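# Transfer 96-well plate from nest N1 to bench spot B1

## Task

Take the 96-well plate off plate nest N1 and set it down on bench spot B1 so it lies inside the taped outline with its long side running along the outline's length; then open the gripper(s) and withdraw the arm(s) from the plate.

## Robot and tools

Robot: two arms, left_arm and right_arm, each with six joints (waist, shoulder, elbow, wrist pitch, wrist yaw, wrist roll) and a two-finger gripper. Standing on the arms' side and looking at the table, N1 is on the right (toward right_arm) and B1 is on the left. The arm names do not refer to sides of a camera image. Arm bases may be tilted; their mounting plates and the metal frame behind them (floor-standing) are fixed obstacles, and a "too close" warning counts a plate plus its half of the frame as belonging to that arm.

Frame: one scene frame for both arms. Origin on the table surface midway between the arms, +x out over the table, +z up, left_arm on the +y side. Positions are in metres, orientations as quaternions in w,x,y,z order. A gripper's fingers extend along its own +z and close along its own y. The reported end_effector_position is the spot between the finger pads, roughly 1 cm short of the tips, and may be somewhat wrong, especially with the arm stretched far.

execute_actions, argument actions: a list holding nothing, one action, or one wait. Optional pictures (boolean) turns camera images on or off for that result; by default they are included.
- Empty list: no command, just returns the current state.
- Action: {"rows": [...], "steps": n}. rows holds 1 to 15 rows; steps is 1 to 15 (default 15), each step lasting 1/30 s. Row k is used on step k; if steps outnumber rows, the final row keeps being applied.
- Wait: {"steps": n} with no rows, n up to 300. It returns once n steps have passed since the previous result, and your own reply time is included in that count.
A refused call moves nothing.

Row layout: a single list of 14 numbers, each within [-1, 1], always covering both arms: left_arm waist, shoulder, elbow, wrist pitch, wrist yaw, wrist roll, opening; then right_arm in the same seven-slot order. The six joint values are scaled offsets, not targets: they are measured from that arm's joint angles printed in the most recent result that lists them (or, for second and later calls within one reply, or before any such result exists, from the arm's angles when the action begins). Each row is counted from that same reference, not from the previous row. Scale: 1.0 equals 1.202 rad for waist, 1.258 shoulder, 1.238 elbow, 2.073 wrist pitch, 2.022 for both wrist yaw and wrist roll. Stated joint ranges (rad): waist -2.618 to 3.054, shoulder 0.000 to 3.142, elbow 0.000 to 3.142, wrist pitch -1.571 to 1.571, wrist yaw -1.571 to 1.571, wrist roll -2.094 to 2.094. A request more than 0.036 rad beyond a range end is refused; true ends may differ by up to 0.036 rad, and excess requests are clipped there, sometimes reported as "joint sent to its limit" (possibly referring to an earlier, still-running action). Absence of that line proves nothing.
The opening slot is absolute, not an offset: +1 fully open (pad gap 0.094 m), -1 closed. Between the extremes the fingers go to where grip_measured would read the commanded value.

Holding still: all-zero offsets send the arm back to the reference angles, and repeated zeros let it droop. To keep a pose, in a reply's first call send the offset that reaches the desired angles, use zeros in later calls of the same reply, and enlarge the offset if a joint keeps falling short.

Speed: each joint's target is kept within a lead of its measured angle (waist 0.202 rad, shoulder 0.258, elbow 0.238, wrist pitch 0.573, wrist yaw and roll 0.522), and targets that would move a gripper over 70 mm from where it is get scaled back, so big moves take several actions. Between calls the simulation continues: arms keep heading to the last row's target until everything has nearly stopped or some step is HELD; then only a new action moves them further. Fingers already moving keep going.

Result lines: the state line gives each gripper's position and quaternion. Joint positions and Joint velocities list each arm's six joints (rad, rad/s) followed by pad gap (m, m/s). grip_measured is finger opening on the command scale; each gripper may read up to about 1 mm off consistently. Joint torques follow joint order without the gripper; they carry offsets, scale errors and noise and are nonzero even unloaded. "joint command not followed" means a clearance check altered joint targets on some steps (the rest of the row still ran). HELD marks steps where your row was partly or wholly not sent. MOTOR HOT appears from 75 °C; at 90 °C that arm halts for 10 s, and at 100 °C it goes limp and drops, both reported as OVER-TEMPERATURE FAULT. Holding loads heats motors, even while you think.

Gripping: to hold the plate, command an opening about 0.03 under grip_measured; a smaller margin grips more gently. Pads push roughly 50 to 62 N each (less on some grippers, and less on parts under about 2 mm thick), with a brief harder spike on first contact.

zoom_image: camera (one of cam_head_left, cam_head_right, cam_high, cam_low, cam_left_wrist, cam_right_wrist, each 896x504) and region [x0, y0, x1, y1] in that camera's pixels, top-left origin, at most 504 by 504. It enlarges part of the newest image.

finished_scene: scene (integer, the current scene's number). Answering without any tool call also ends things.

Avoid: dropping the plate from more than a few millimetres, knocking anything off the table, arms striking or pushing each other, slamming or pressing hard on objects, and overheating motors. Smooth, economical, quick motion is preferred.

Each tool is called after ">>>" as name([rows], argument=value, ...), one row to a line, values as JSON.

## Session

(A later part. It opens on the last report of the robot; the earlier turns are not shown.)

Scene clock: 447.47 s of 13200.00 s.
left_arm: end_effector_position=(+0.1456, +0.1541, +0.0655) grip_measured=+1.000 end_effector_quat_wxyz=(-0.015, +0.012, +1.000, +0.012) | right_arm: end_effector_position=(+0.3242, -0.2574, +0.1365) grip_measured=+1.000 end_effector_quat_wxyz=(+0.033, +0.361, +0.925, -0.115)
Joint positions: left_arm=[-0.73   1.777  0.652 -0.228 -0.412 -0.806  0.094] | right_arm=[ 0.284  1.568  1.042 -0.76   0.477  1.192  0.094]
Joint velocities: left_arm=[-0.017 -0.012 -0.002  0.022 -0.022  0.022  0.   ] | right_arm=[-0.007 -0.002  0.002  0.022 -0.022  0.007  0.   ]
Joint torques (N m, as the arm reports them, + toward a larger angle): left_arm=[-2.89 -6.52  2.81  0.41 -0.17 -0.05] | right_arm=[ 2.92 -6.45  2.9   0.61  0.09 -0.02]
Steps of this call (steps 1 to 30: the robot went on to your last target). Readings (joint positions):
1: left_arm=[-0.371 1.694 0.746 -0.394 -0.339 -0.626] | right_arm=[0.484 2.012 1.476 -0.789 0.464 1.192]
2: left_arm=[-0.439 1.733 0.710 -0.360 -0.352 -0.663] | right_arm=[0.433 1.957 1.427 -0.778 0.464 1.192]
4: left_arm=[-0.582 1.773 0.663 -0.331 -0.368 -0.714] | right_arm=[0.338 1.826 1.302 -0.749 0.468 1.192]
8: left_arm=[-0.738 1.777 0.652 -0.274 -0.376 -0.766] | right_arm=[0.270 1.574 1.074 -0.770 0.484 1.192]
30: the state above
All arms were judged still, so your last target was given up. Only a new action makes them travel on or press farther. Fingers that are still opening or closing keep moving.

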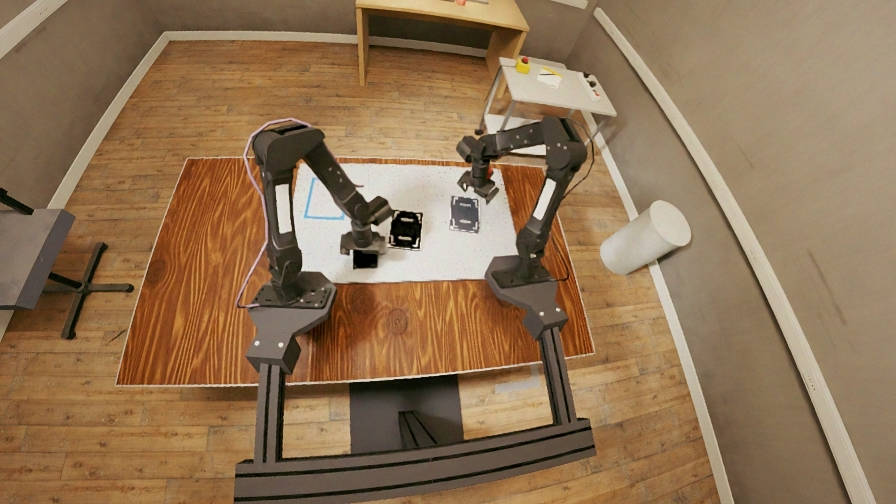

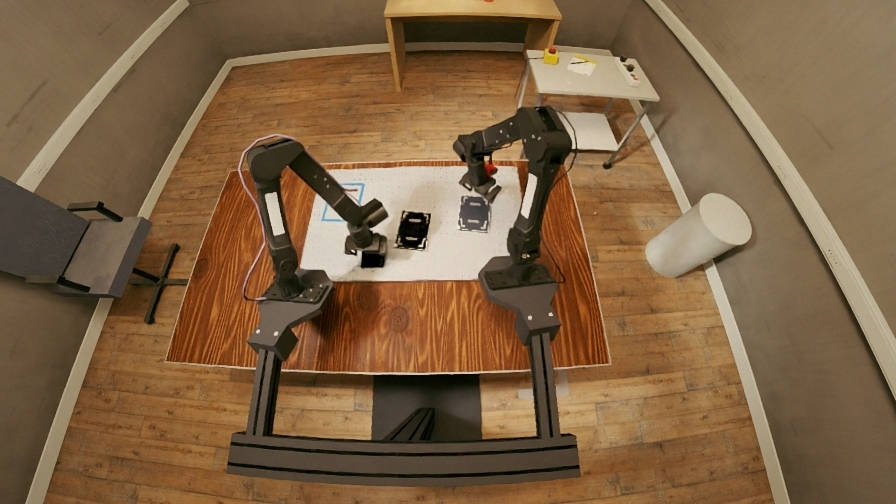

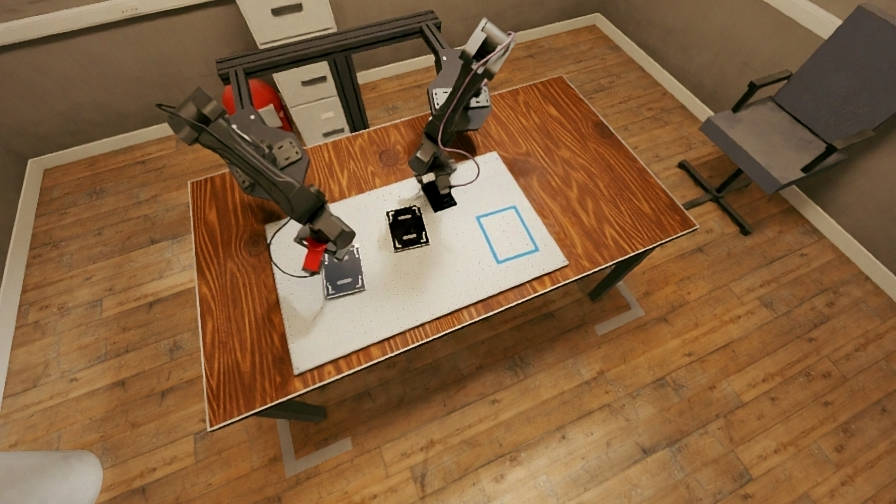

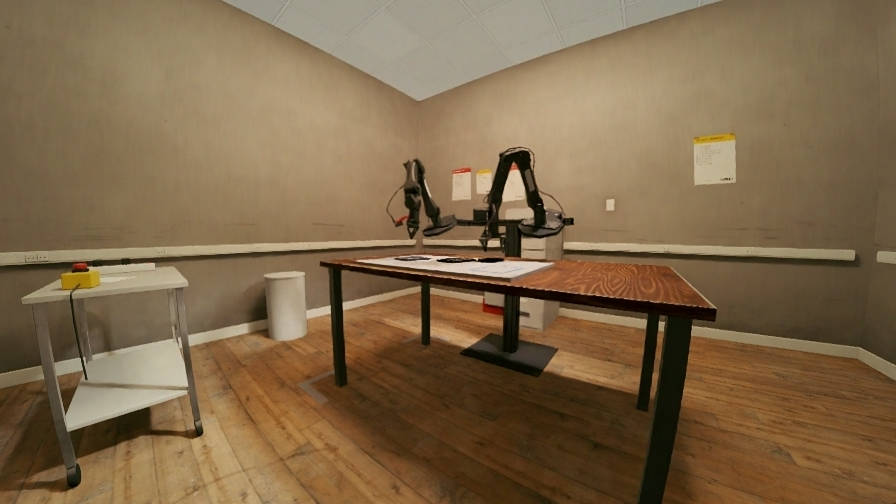

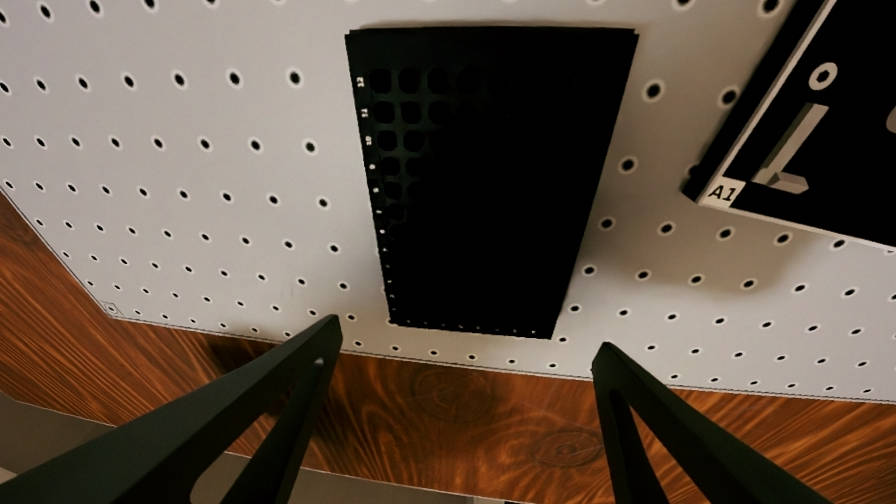

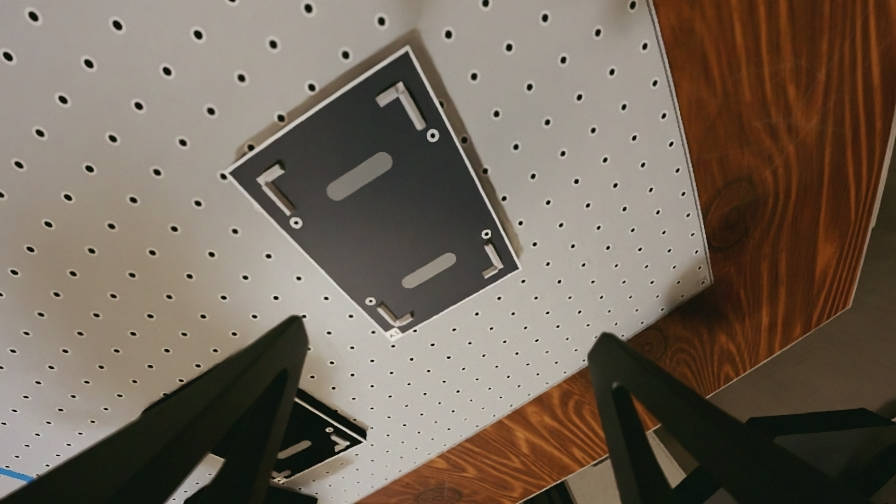

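>>> execute_actions(actions=[])

Scene clock: 465.67 s of 13200.00 s.
left_arm: end_effector_position=(+0.1457, +0.1540, +0.0655) grip_measured=+1.000 end_effector_quat_wxyz=(-0.015, +0.012, +1.000, +0.011) | right_arm: end_effector_position=(+0.3243, -0.2574, +0.1365) grip_measured=+1.000 end_effector_quat_wxyz=(+0.033, +0.361, +0.925, -0.115)
Joint positions: left_arm=[-0.73   1.777  0.652 -0.227 -0.412 -0.806  0.094] | right_arm=[ 0.284  1.568  1.042 -0.76   0.477  1.192  0.094]
Joint velocities: left_arm=[ 0.002 -0.022 -0.002 -0.051 -0.022  0.022  0.   ] | right_arm=[-0.002 -0.002 -0.012 -0.007 -0.081 -0.022  0.   ]
Joint torques (N m, as the arm reports them, + toward a larger angle): left_arm=[-2.93 -6.61  2.61  0.44 -0.14 -0.09] | right_arm=[ 2.92 -6.45  2.91  0.62  0.1  -0.02]
Steps of this call (steps 1 to 90: nothing new was sent; then 15.20 s passed at rest). Readings (joint positions):
1: left_arm=[-0.730 1.777 0.652 -0.227 -0.412 -0.806] | right_arm=[0.284 1.568 1.042 -0.760 0.477 1.192]
2: left_arm=[-0.730 1.777 0.652 -0.227 -0.412 -0.806] | right_arm=[0.284 1.568 1.042 -0.760 0.477 1.192]
4: left_arm=[-0.730 1.777 0.652 -0.227 -0.412 -0.806] | right_arm=[0.284 1.568 1.042 -0.760 0.477 1.192]
8: left_arm=[-0.730 1.777 0.652 -0.227 -0.412 -0.806] | right_arm=[0.284 1.568 1.042 -0.760 0.477 1.192]
90: the state above

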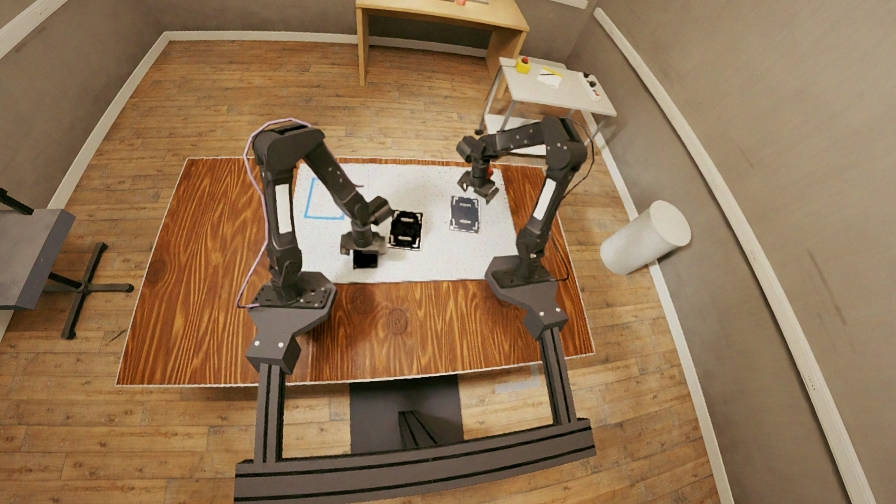

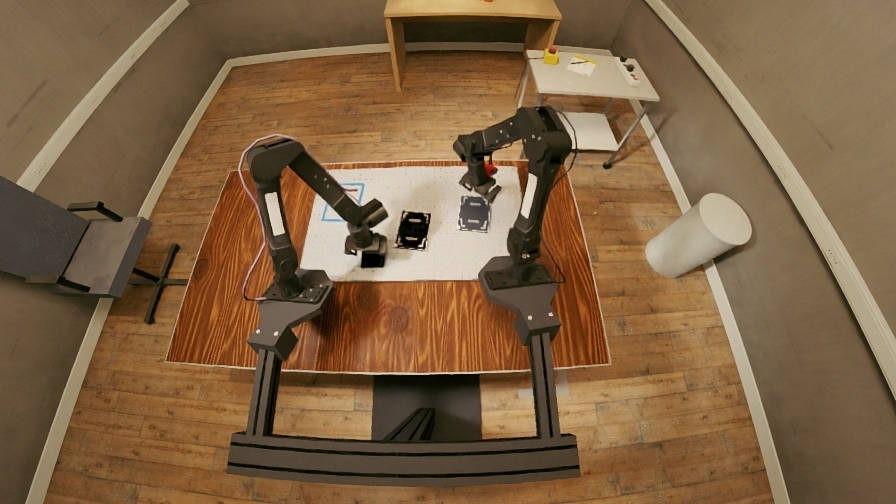

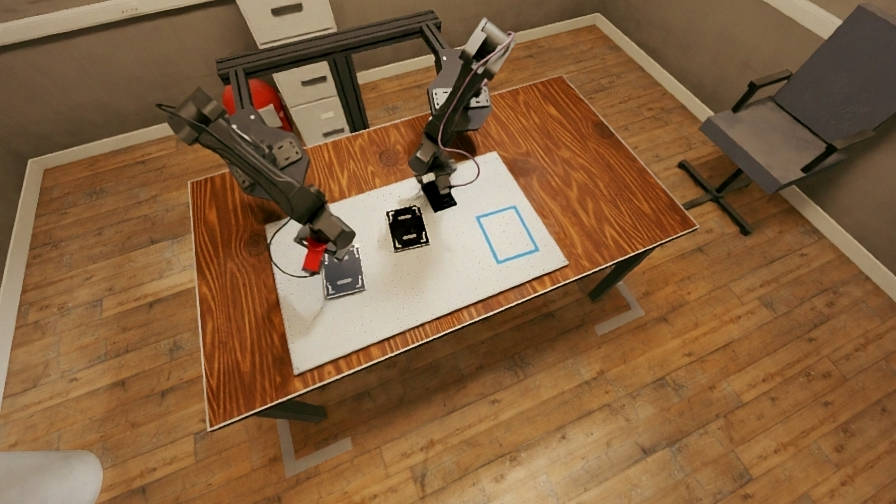

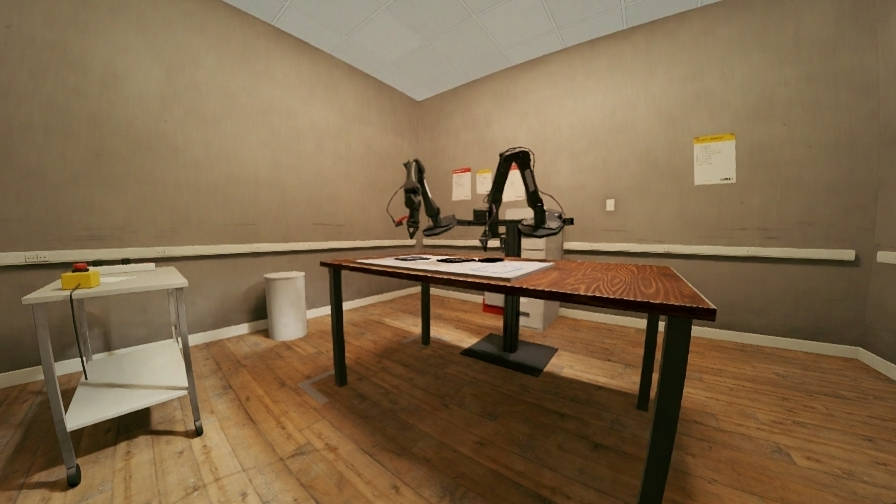

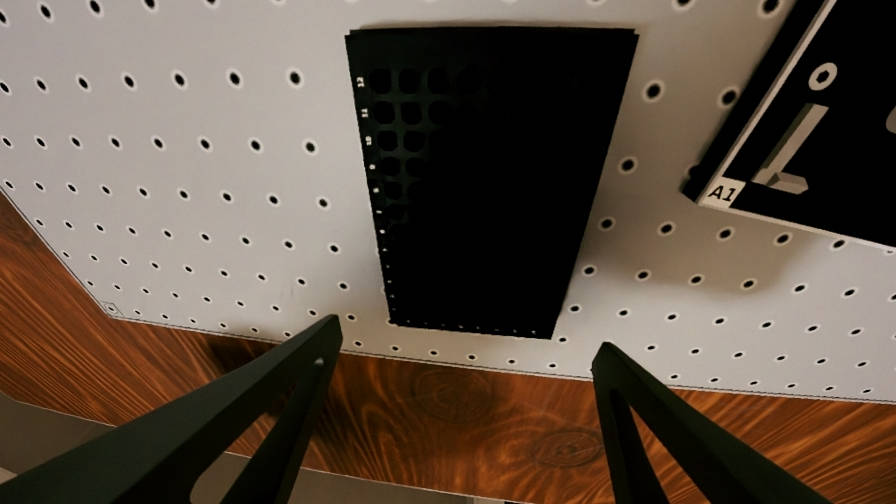

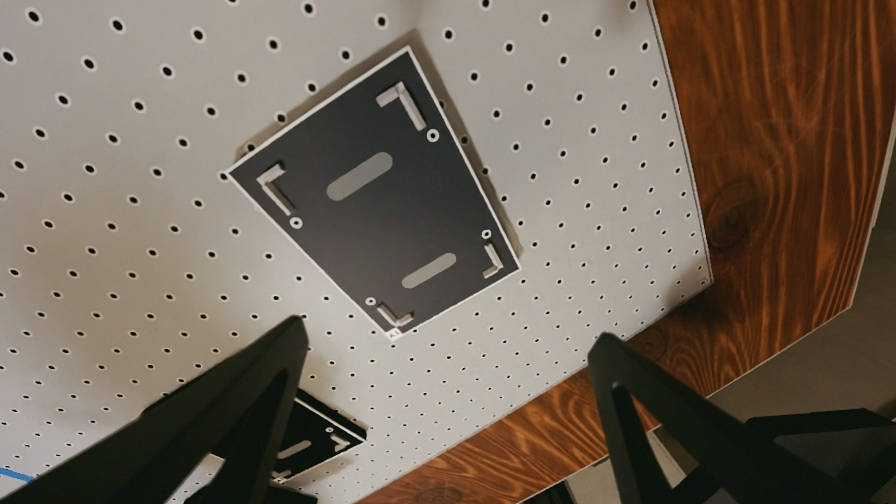

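>>> execute_actions([
  {"rows":[[0.008,0.012,0.005,0.011,0.001,0.003,1,0,0,0,0,0,0,1],[0.016,0.024,0.009,0.022,0.002,0.005,1,0,0,0,0,0,0,1],[0.023,0.035,0.014,0.034,0.003,0.008,1,0,0,0,0,0,0,1],[0.031,0.047,0.018,0.045,0.004,0.010,1,0,0,0,0,0,0,1],[0.039,0.059,0.023,0.056,0.005,0.013,1,0,0,0,0,0,0,1],[0.0466,0.0707,0.027,0.067,0.006,0.016,1,0,0,0,0,0,0,1]],"steps":15},
])

Scene clock: 494.27 s of 13200.00 s.
left_arm: end_effector_position=(+0.1561, +0.1541, +0.0447) grip_measured=+1.000 end_effector_quat_wxyz=(-0.008, -0.010, +1.000, +0.007) | right_arm: end_effector_position=(+0.3243, -0.2574, +0.1365) grip_measured=+1.000 end_effector_quat_wxyz=(+0.033, +0.361, +0.925, -0.115)
Joint positions: left_arm=[-0.674  1.853  0.66  -0.118 -0.402 -0.783  0.094] | right_arm=[ 0.284  1.568  1.042 -0.76   0.477  1.192  0.094]
Joint velocities: left_arm=[ 0.007 -0.012 -0.007  0.066 -0.022 -0.022  0.   ] | right_arm=[ 0.002 -0.022  0.012 -0.022  0.007 -0.037  0.   ]
Joint torques (N m, as the arm reports them, + toward a larger angle): left_arm=[-3.36 -4.42  3.59  0.43  0.    0.06] | right_arm=[ 1.78 -7.11  3.86  0.53  0.13 -0.02]
Steps of this call (steps 1 to 90: nothing new was sent; then 25.10 s passed at rest; steps 91 to 105: all 15 steps of this action). Readings (joint positions):
91: left_arm=[-0.730 1.777 0.652 -0.227 -0.411 -0.806] | right_arm=[0.284 1.568 1.042 -0.760 0.477 1.192]
92: left_arm=[-0.727 1.778 0.652 -0.225 -0.411 -0.805] | right_arm=[0.284 1.568 1.042 -0.760 0.477 1.192]
94: left_arm=[-0.715 1.791 0.652 -0.205 -0.409 -0.802] | right_arm=[0.284 1.568 1.042 -0.760 0.477 1.192]
98: left_arm=[-0.680 1.844 0.660 -0.152 -0.405 -0.790] | right_arm=[0.284 1.568 1.042 -0.760 0.477 1.192]
105: the state above

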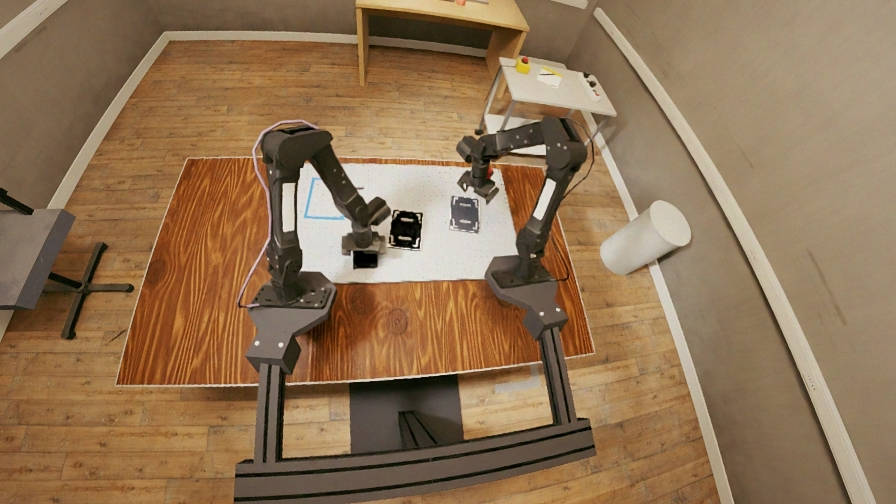

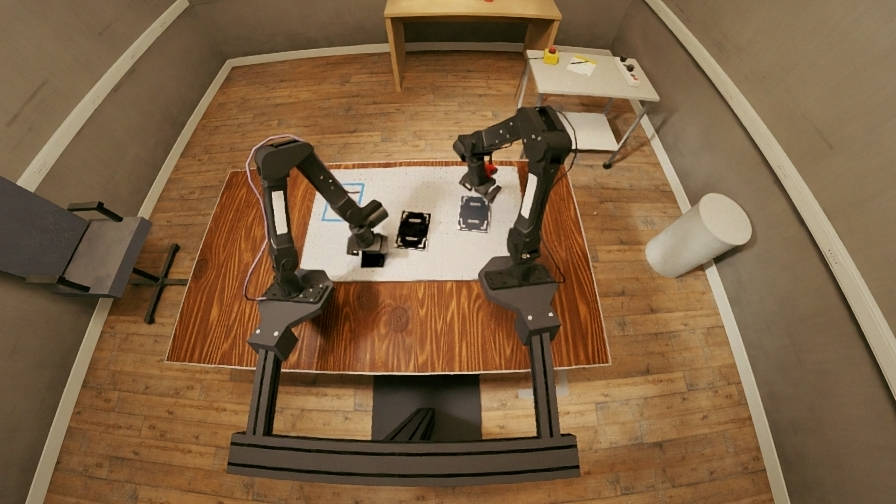

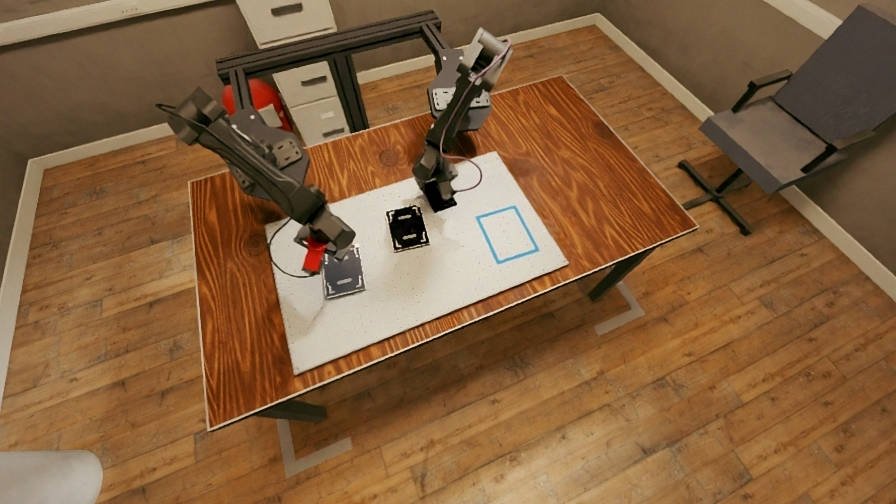

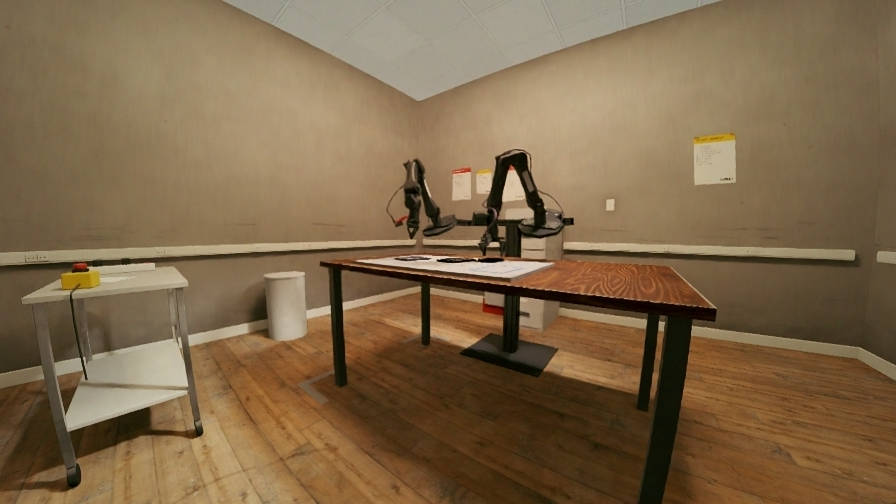

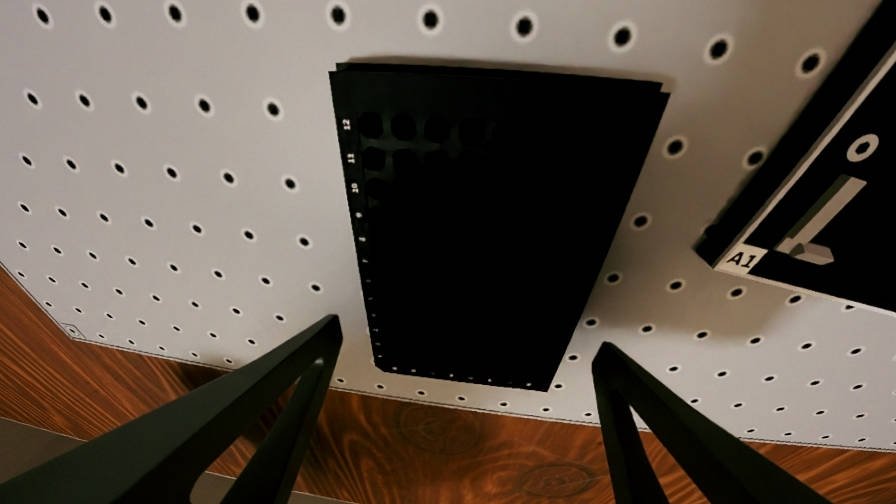

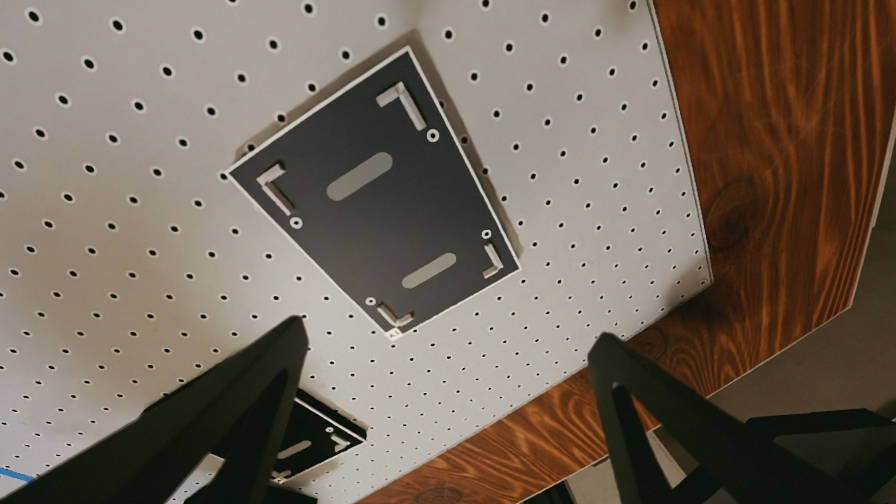

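>>> execute_actions([
  {"rows":[[0.004,0.009,0,0.016,0.001,0.004,1,0,0,0,0,0,0,1],[0.008,0.018,0.004,0.024,0.002,0.008,1,0,0,0,0,0,0,1],[0.012,0.027,0.008,0.032,0.003,0.011,1,0,0,0,0,0,0,1],[0.016,0.037,0.01,0.040,0.004,0.014,1,0,0,0,0,0,0,1]],"steps":15},
], pictures=false)

>>> execute_actions([
  {"steps":10},
])

Scene clock: 508.17 s of 13200.00 s.
left_arm: end_effector_position=(+0.1601, +0.1519, +0.0362) grip_measured=+1.000 end_effector_quat_wxyz=(-0.001, -0.013, +1.000, +0.001) | right_arm: end_effector_position=(+0.3243, -0.2574, +0.1365) grip_measured=+1.000 end_effector_quat_wxyz=(+0.033, +0.361, +0.925, -0.115)
Joint positions: left_arm=[-0.656  1.885  0.66  -0.06  -0.397 -0.763  0.094] | right_arm=[ 0.284  1.568  1.042 -0.76   0.477  1.192  0.094]
Joint velocities: left_arm=[ 0.012 -0.012  0.002  0.081  0.022 -0.051  0.   ] | right_arm=[-0.002 -0.007 -0.002 -0.007 -0.081  0.022  0.   ]
Joint torques (N m, as the arm reports them, + toward a larger angle): left_arm=[-3.13 -4.68  2.75  0.46  0.01  0.05] | right_arm=[ 1.78 -7.11  3.86  0.53  0.13 -0.02]
Steps of this call (steps 1 to 15: the robot went on to your last target; steps 16 to 90: nothing new was sent; then 10.40 s passed at rest; steps 91 to 105: all 15 steps of this action). Readings (joint positions):
91: left_arm=[-0.674 1.853 0.660 -0.109 -0.402 -0.781] | right_arm=[0.284 1.568 1.042 -0.760 0.477 1.192]
92: left_arm=[-0.673 1.853 0.660 -0.107 -0.401 -0.780] | right_arm=[0.284 1.568 1.042 -0.760 0.477 1.192]
94: left_arm=[-0.668 1.860 0.660 -0.092 -0.400 -0.775] | right_arm=[0.284 1.568 1.042 -0.760 0.477 1.192]
98: left_arm=[-0.656 1.883 0.660 -0.071 -0.398 -0.767] | right_arm=[0.284 1.568 1.042 -0.760 0.477 1.192]
105: the state above

Scene clock: 508.50 s of 13200.00 s.
left_arm: end_effector_position=(+0.1606, +0.1514, +0.0362) grip_measured=+1.000 end_effector_quat_wxyz=(-0.001, -0.013, +1.000, -0.000) | right_arm: end_effector_position=(+0.3243, -0.2574, +0.1365) grip_measured=+1.000 end_effector_quat_wxyz=(+0.033, +0.361, +0.925, -0.115)
Joint positions: left_arm=[-0.656  1.885  0.66  -0.057 -0.396 -0.762  0.094] | right_arm=[ 0.284  1.568  1.042 -0.76   0.477  1.192  0.094]
Joint velocities: left_arm=[ 0.007  0.007 -0.007 -0.007 -0.022 -0.022  0.   ] | right_arm=[ 0.007 -0.002 -0.002  0.022  0.022 -0.022  0.   ]
Joint torques (N m, as the arm reports them, + toward a larger angle): left_arm=[-3.25 -4.61  2.69  0.45 -0.01  0.07] | right_arm=[ 1.79 -7.11  3.86  0.54  0.12 -0.01]
Steps of this call (steps 1 to 10: the robot went on to your last target). Readings (joint positions):
1: left_arm=[-0.656 1.885 0.660 -0.059 -0.397 -0.763] | right_arm=[0.284 1.568 1.042 -0.760 0.477 1.192]
2: left_arm=[-0.656 1.885 0.660 -0.058 -0.397 -0.763] | right_arm=[0.284 1.568 1.042 -0.760 0.477 1.192]
4: left_arm=[-0.656 1.885 0.660 -0.057 -0.397 -0.763] | right_arm=[0.284 1.568 1.042 -0.760 0.477 1.192]
8: left_arm=[-0.656 1.885 0.660 -0.057 -0.396 -0.763] | right_arm=[0.284 1.568 1.042 -0.760 0.477 1.192]
10: the state above

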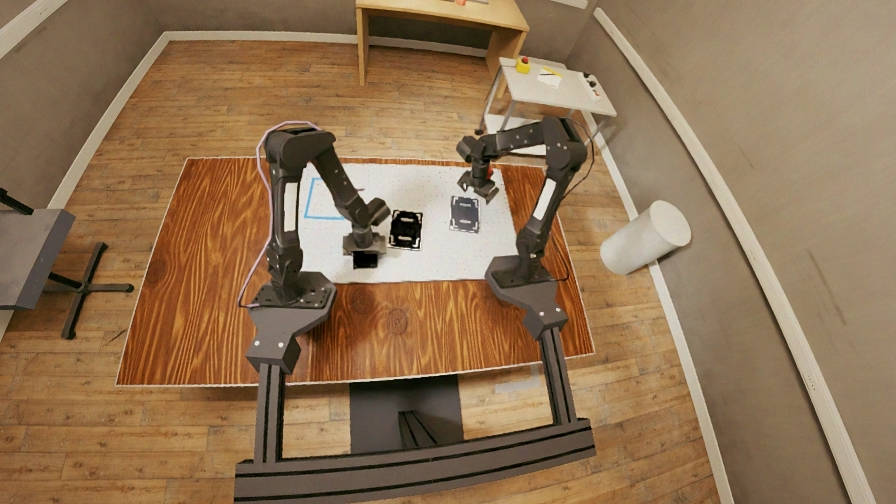

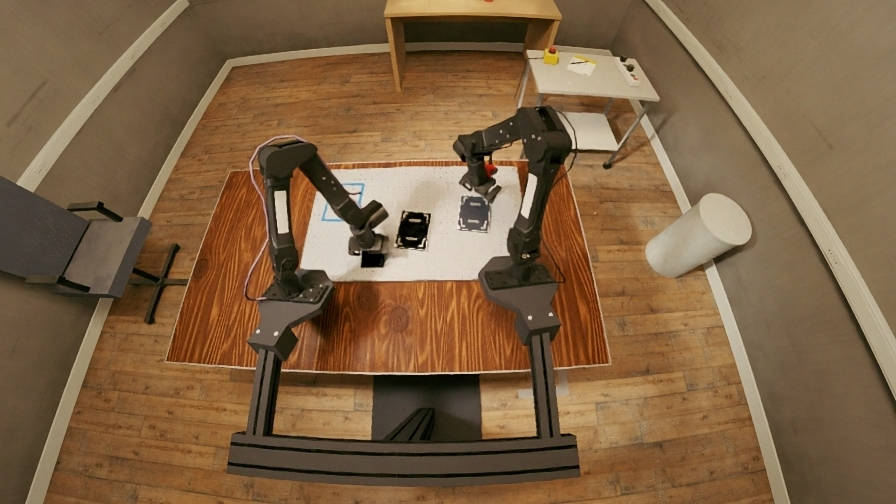

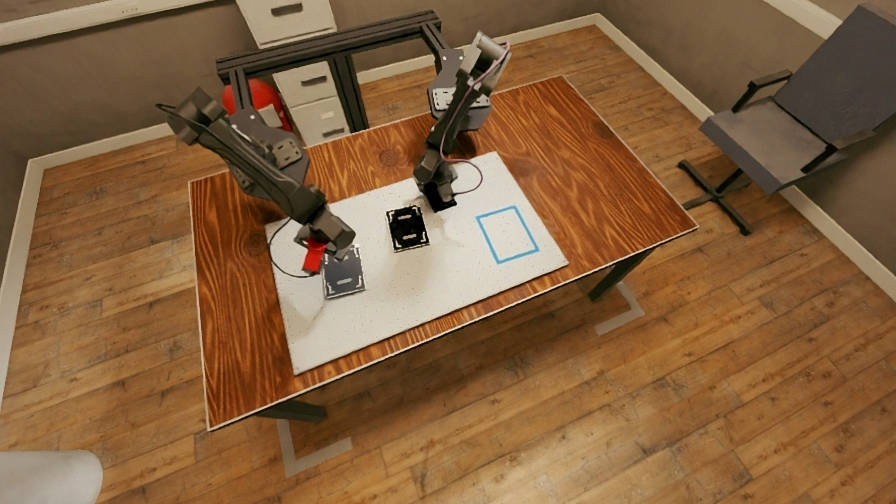

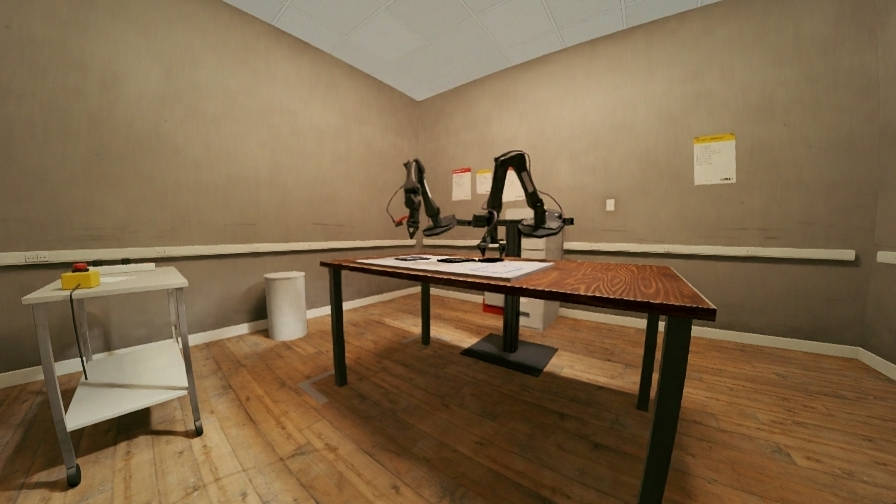

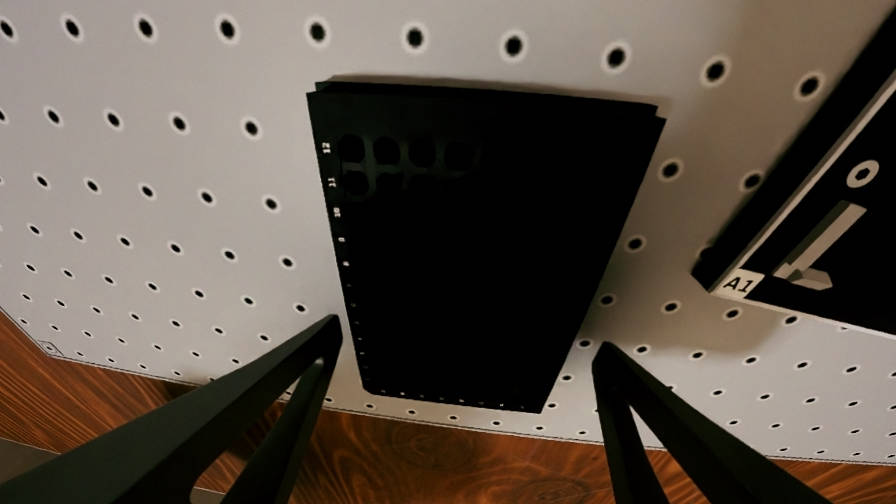

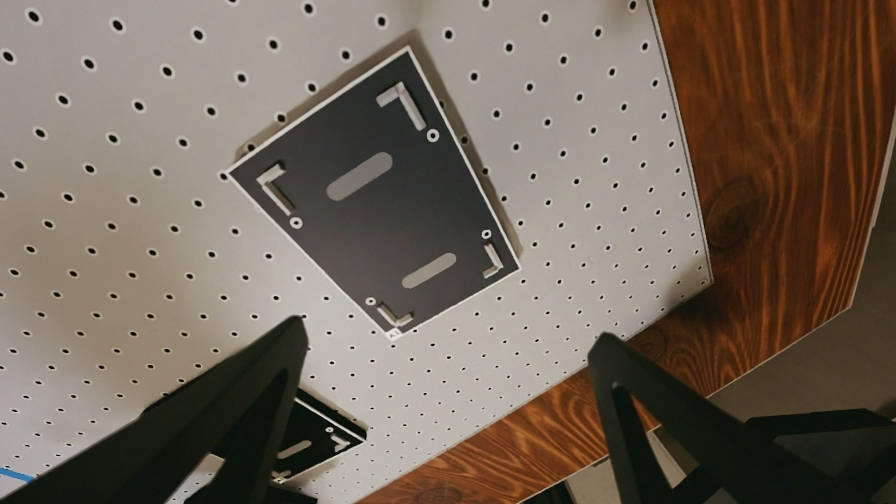

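>>> execute_actions([
  {"rows":[[0.004,0.008,0,0.010,0,0.002,1,0,0,0,0,0,0,1],[0.008,0.012,0,0.013,0,0.004,1,0,0,0,0,0,0,1],[0.011,0.016,0,0.016,0,0.005,1,0,0,0,0,0,0,1],[0.014,0.020,0,0.018,0,0.006,1,0,0,0,0,0,0,1],[0.015,0.024,0,0.020,0,0.007,1,0,0,0,0,0,0,1],[0.015,0.028,0,0.022,0,0.008,1,0,0,0,0,0,0,1],[0.015,0.032,0,0.024,0,0.009,1,0,0,0,0,0,0,1],[0.015,0.036,0,0.026,0,0.010,1,0,0,0,0,0,0,1],[0.015,0.040,0,0.027,0,0.011,1,0,0,0,0,0,0,1]],"steps":15},
], pictures=false)

>>> execute_actions([
  {"steps":10},
])

Scene clock: 524.43 s of 13200.00 s.
left_arm: end_effector_position=(+0.1591, +0.1549, +0.0274) grip_measured=+1.000 end_effector_quat_wxyz=(-0.003, -0.013, +1.000, +0.005) | right_arm: end_effector_position=(+0.3243, -0.2574, +0.1365) grip_measured=+1.000 end_effector_quat_wxyz=(+0.033, +0.361, +0.925, -0.115)
Joint positions: left_arm=[-0.64   1.92   0.66  -0.027 -0.396 -0.75   0.094] | right_arm=[ 0.284  1.568  1.042 -0.76   0.477  1.192  0.094]
Joint velocities: left_arm=[-0.007  0.012  0.017  0.066 -0.022  0.007  0.   ] | right_arm=[ 0.002 -0.002 -0.007 -0.022  0.007  0.022  0.   ]
Joint torques (N m, as the arm reports them, + toward a larger angle): left_arm=[-3.   -4.56  1.5   0.45 -0.03  0.03] | right_arm=[ 1.78 -7.11  3.86  0.54  0.12 -0.02]
Steps of this call (steps 1 to 15: the robot went on to your last target; steps 16 to 90: nothing new was sent; then 12.43 s passed at rest; steps 91 to 105: all 15 steps of this action). Readings (joint positions):
91: left_arm=[-0.656 1.885 0.660 -0.057 -0.396 -0.762] | right_arm=[0.284 1.568 1.042 -0.760 0.477 1.192]
92: left_arm=[-0.656 1.885 0.660 -0.056 -0.396 -0.762] | right_arm=[0.284 1.568 1.042 -0.760 0.477 1.192]
94: left_arm=[-0.651 1.885 0.660 -0.052 -0.396 -0.761] | right_arm=[0.284 1.568 1.042 -0.760 0.477 1.192]
98: left_arm=[-0.640 1.900 0.660 -0.036 -0.396 -0.756] | right_arm=[0.284 1.568 1.042 -0.760 0.477 1.192]
105: the state above

Scene clock: 524.77 s of 13200.00 s.
left_arm: end_effector_position=(+0.1600, +0.1541, +0.0274) grip_measured=+1.000 end_effector_quat_wxyz=(-0.002, -0.013, +1.000, +0.003) | right_arm: end_effector_position=(+0.3243, -0.2574, +0.1365) grip_measured=+1.000 end_effector_quat_wxyz=(+0.033, +0.361, +0.925, -0.115)
Joint positions: left_arm=[-0.64   1.92   0.66  -0.022 -0.396 -0.748  0.094] | right_arm=[ 0.284  1.568  1.042 -0.76   0.477  1.192  0.094]
Joint velocities: left_arm=[-0.017 -0.007 -0.002 -0.037  0.007  0.007  0.   ] | right_arm=[ 0.012 -0.017 -0.012  0.066 -0.022 -0.022  0.   ]
Joint torques (N m, as the arm reports them, + toward a larger angle): left_arm=[-3.23 -4.51  1.55  0.53 -0.02  0.1 ] | right_arm=[ 1.79 -7.11  3.87  0.54  0.13 -0.02]
Steps of this call (steps 1 to 10: the robot went on to your last target). Readings (joint positions):
1: left_arm=[-0.640 1.920 0.660 -0.026 -0.396 -0.749] | right_arm=[0.284 1.568 1.042 -0.760 0.477 1.192]
2: left_arm=[-0.640 1.920 0.660 -0.025 -0.396 -0.749] | right_arm=[0.284 1.568 1.042 -0.760 0.477 1.192]
4: left_arm=[-0.640 1.920 0.660 -0.024 -0.396 -0.748] | right_arm=[0.284 1.568 1.042 -0.760 0.477 1.192]
8: left_arm=[-0.640 1.920 0.660 -0.023 -0.396 -0.748] | right_arm=[0.284 1.568 1.042 -0.760 0.477 1.192]
10: the state above

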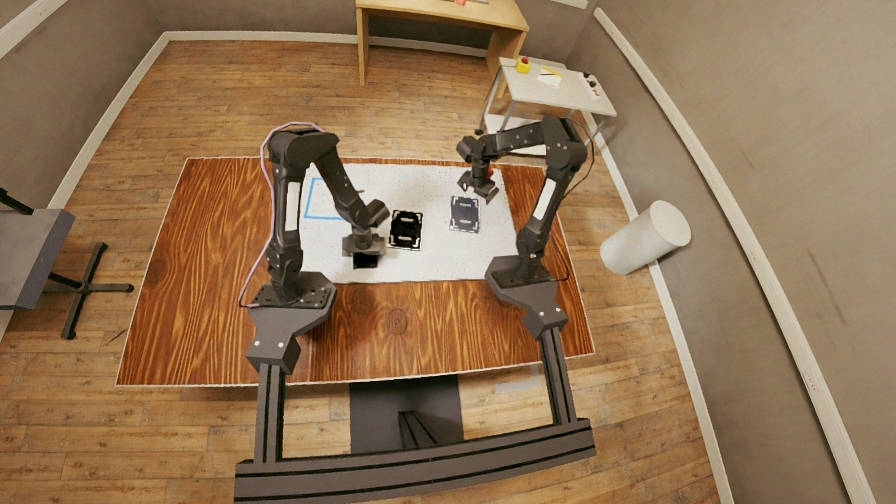

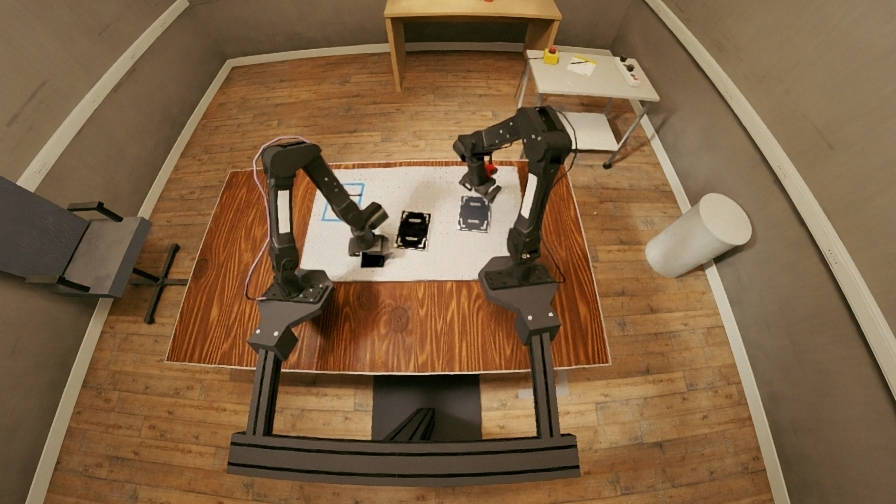

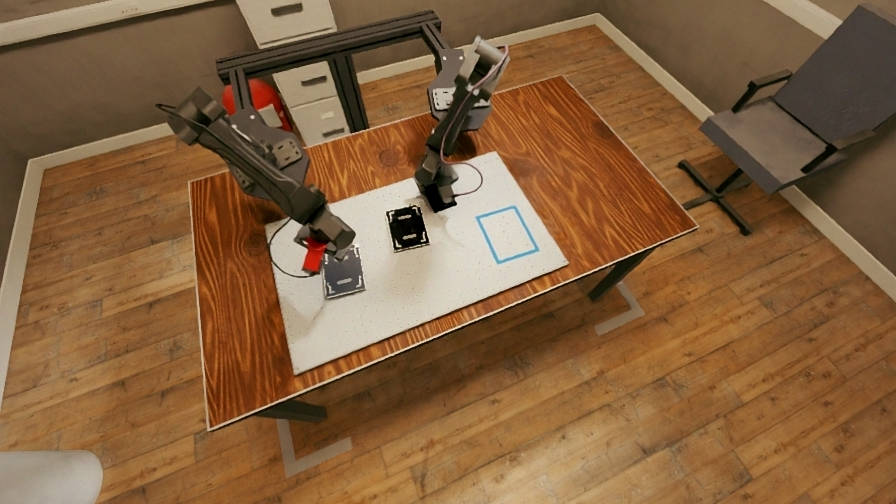

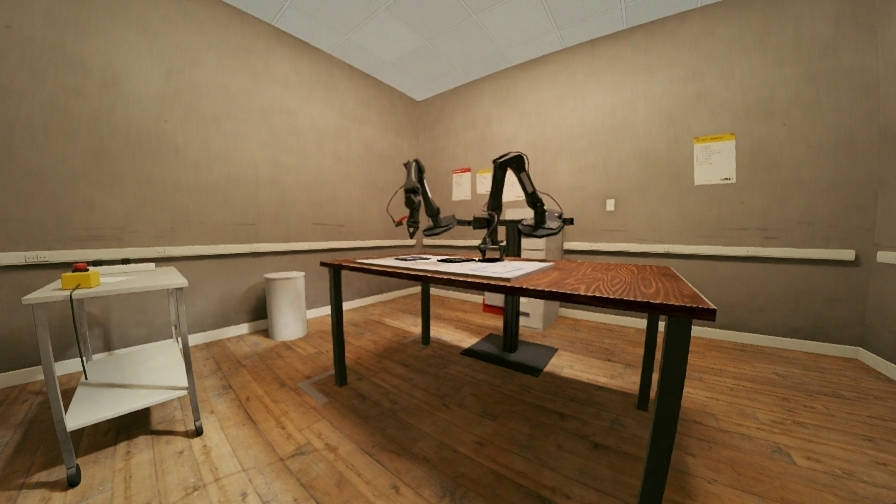

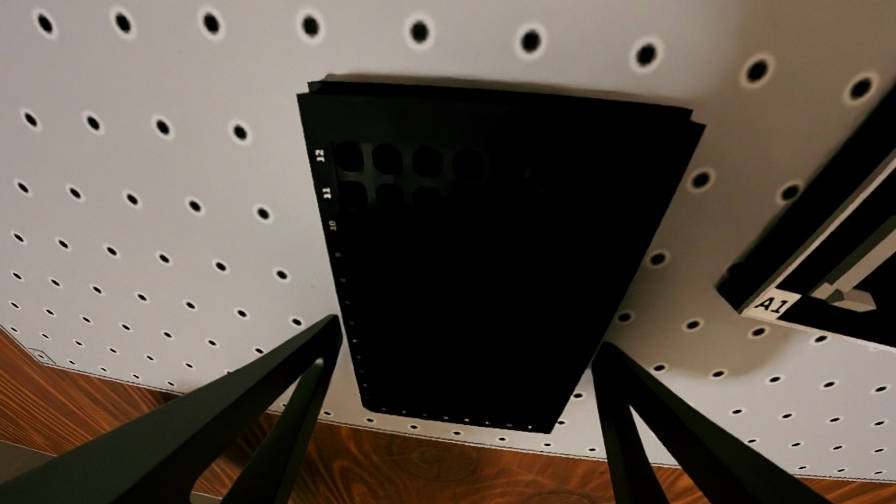

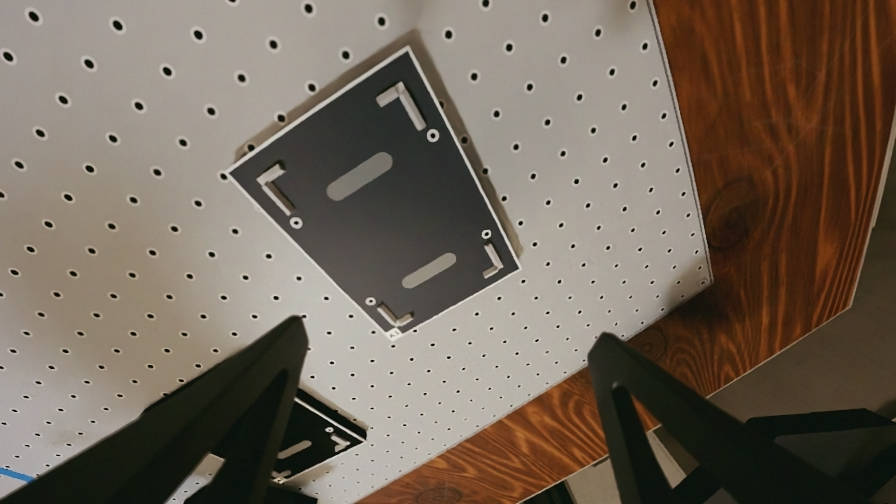

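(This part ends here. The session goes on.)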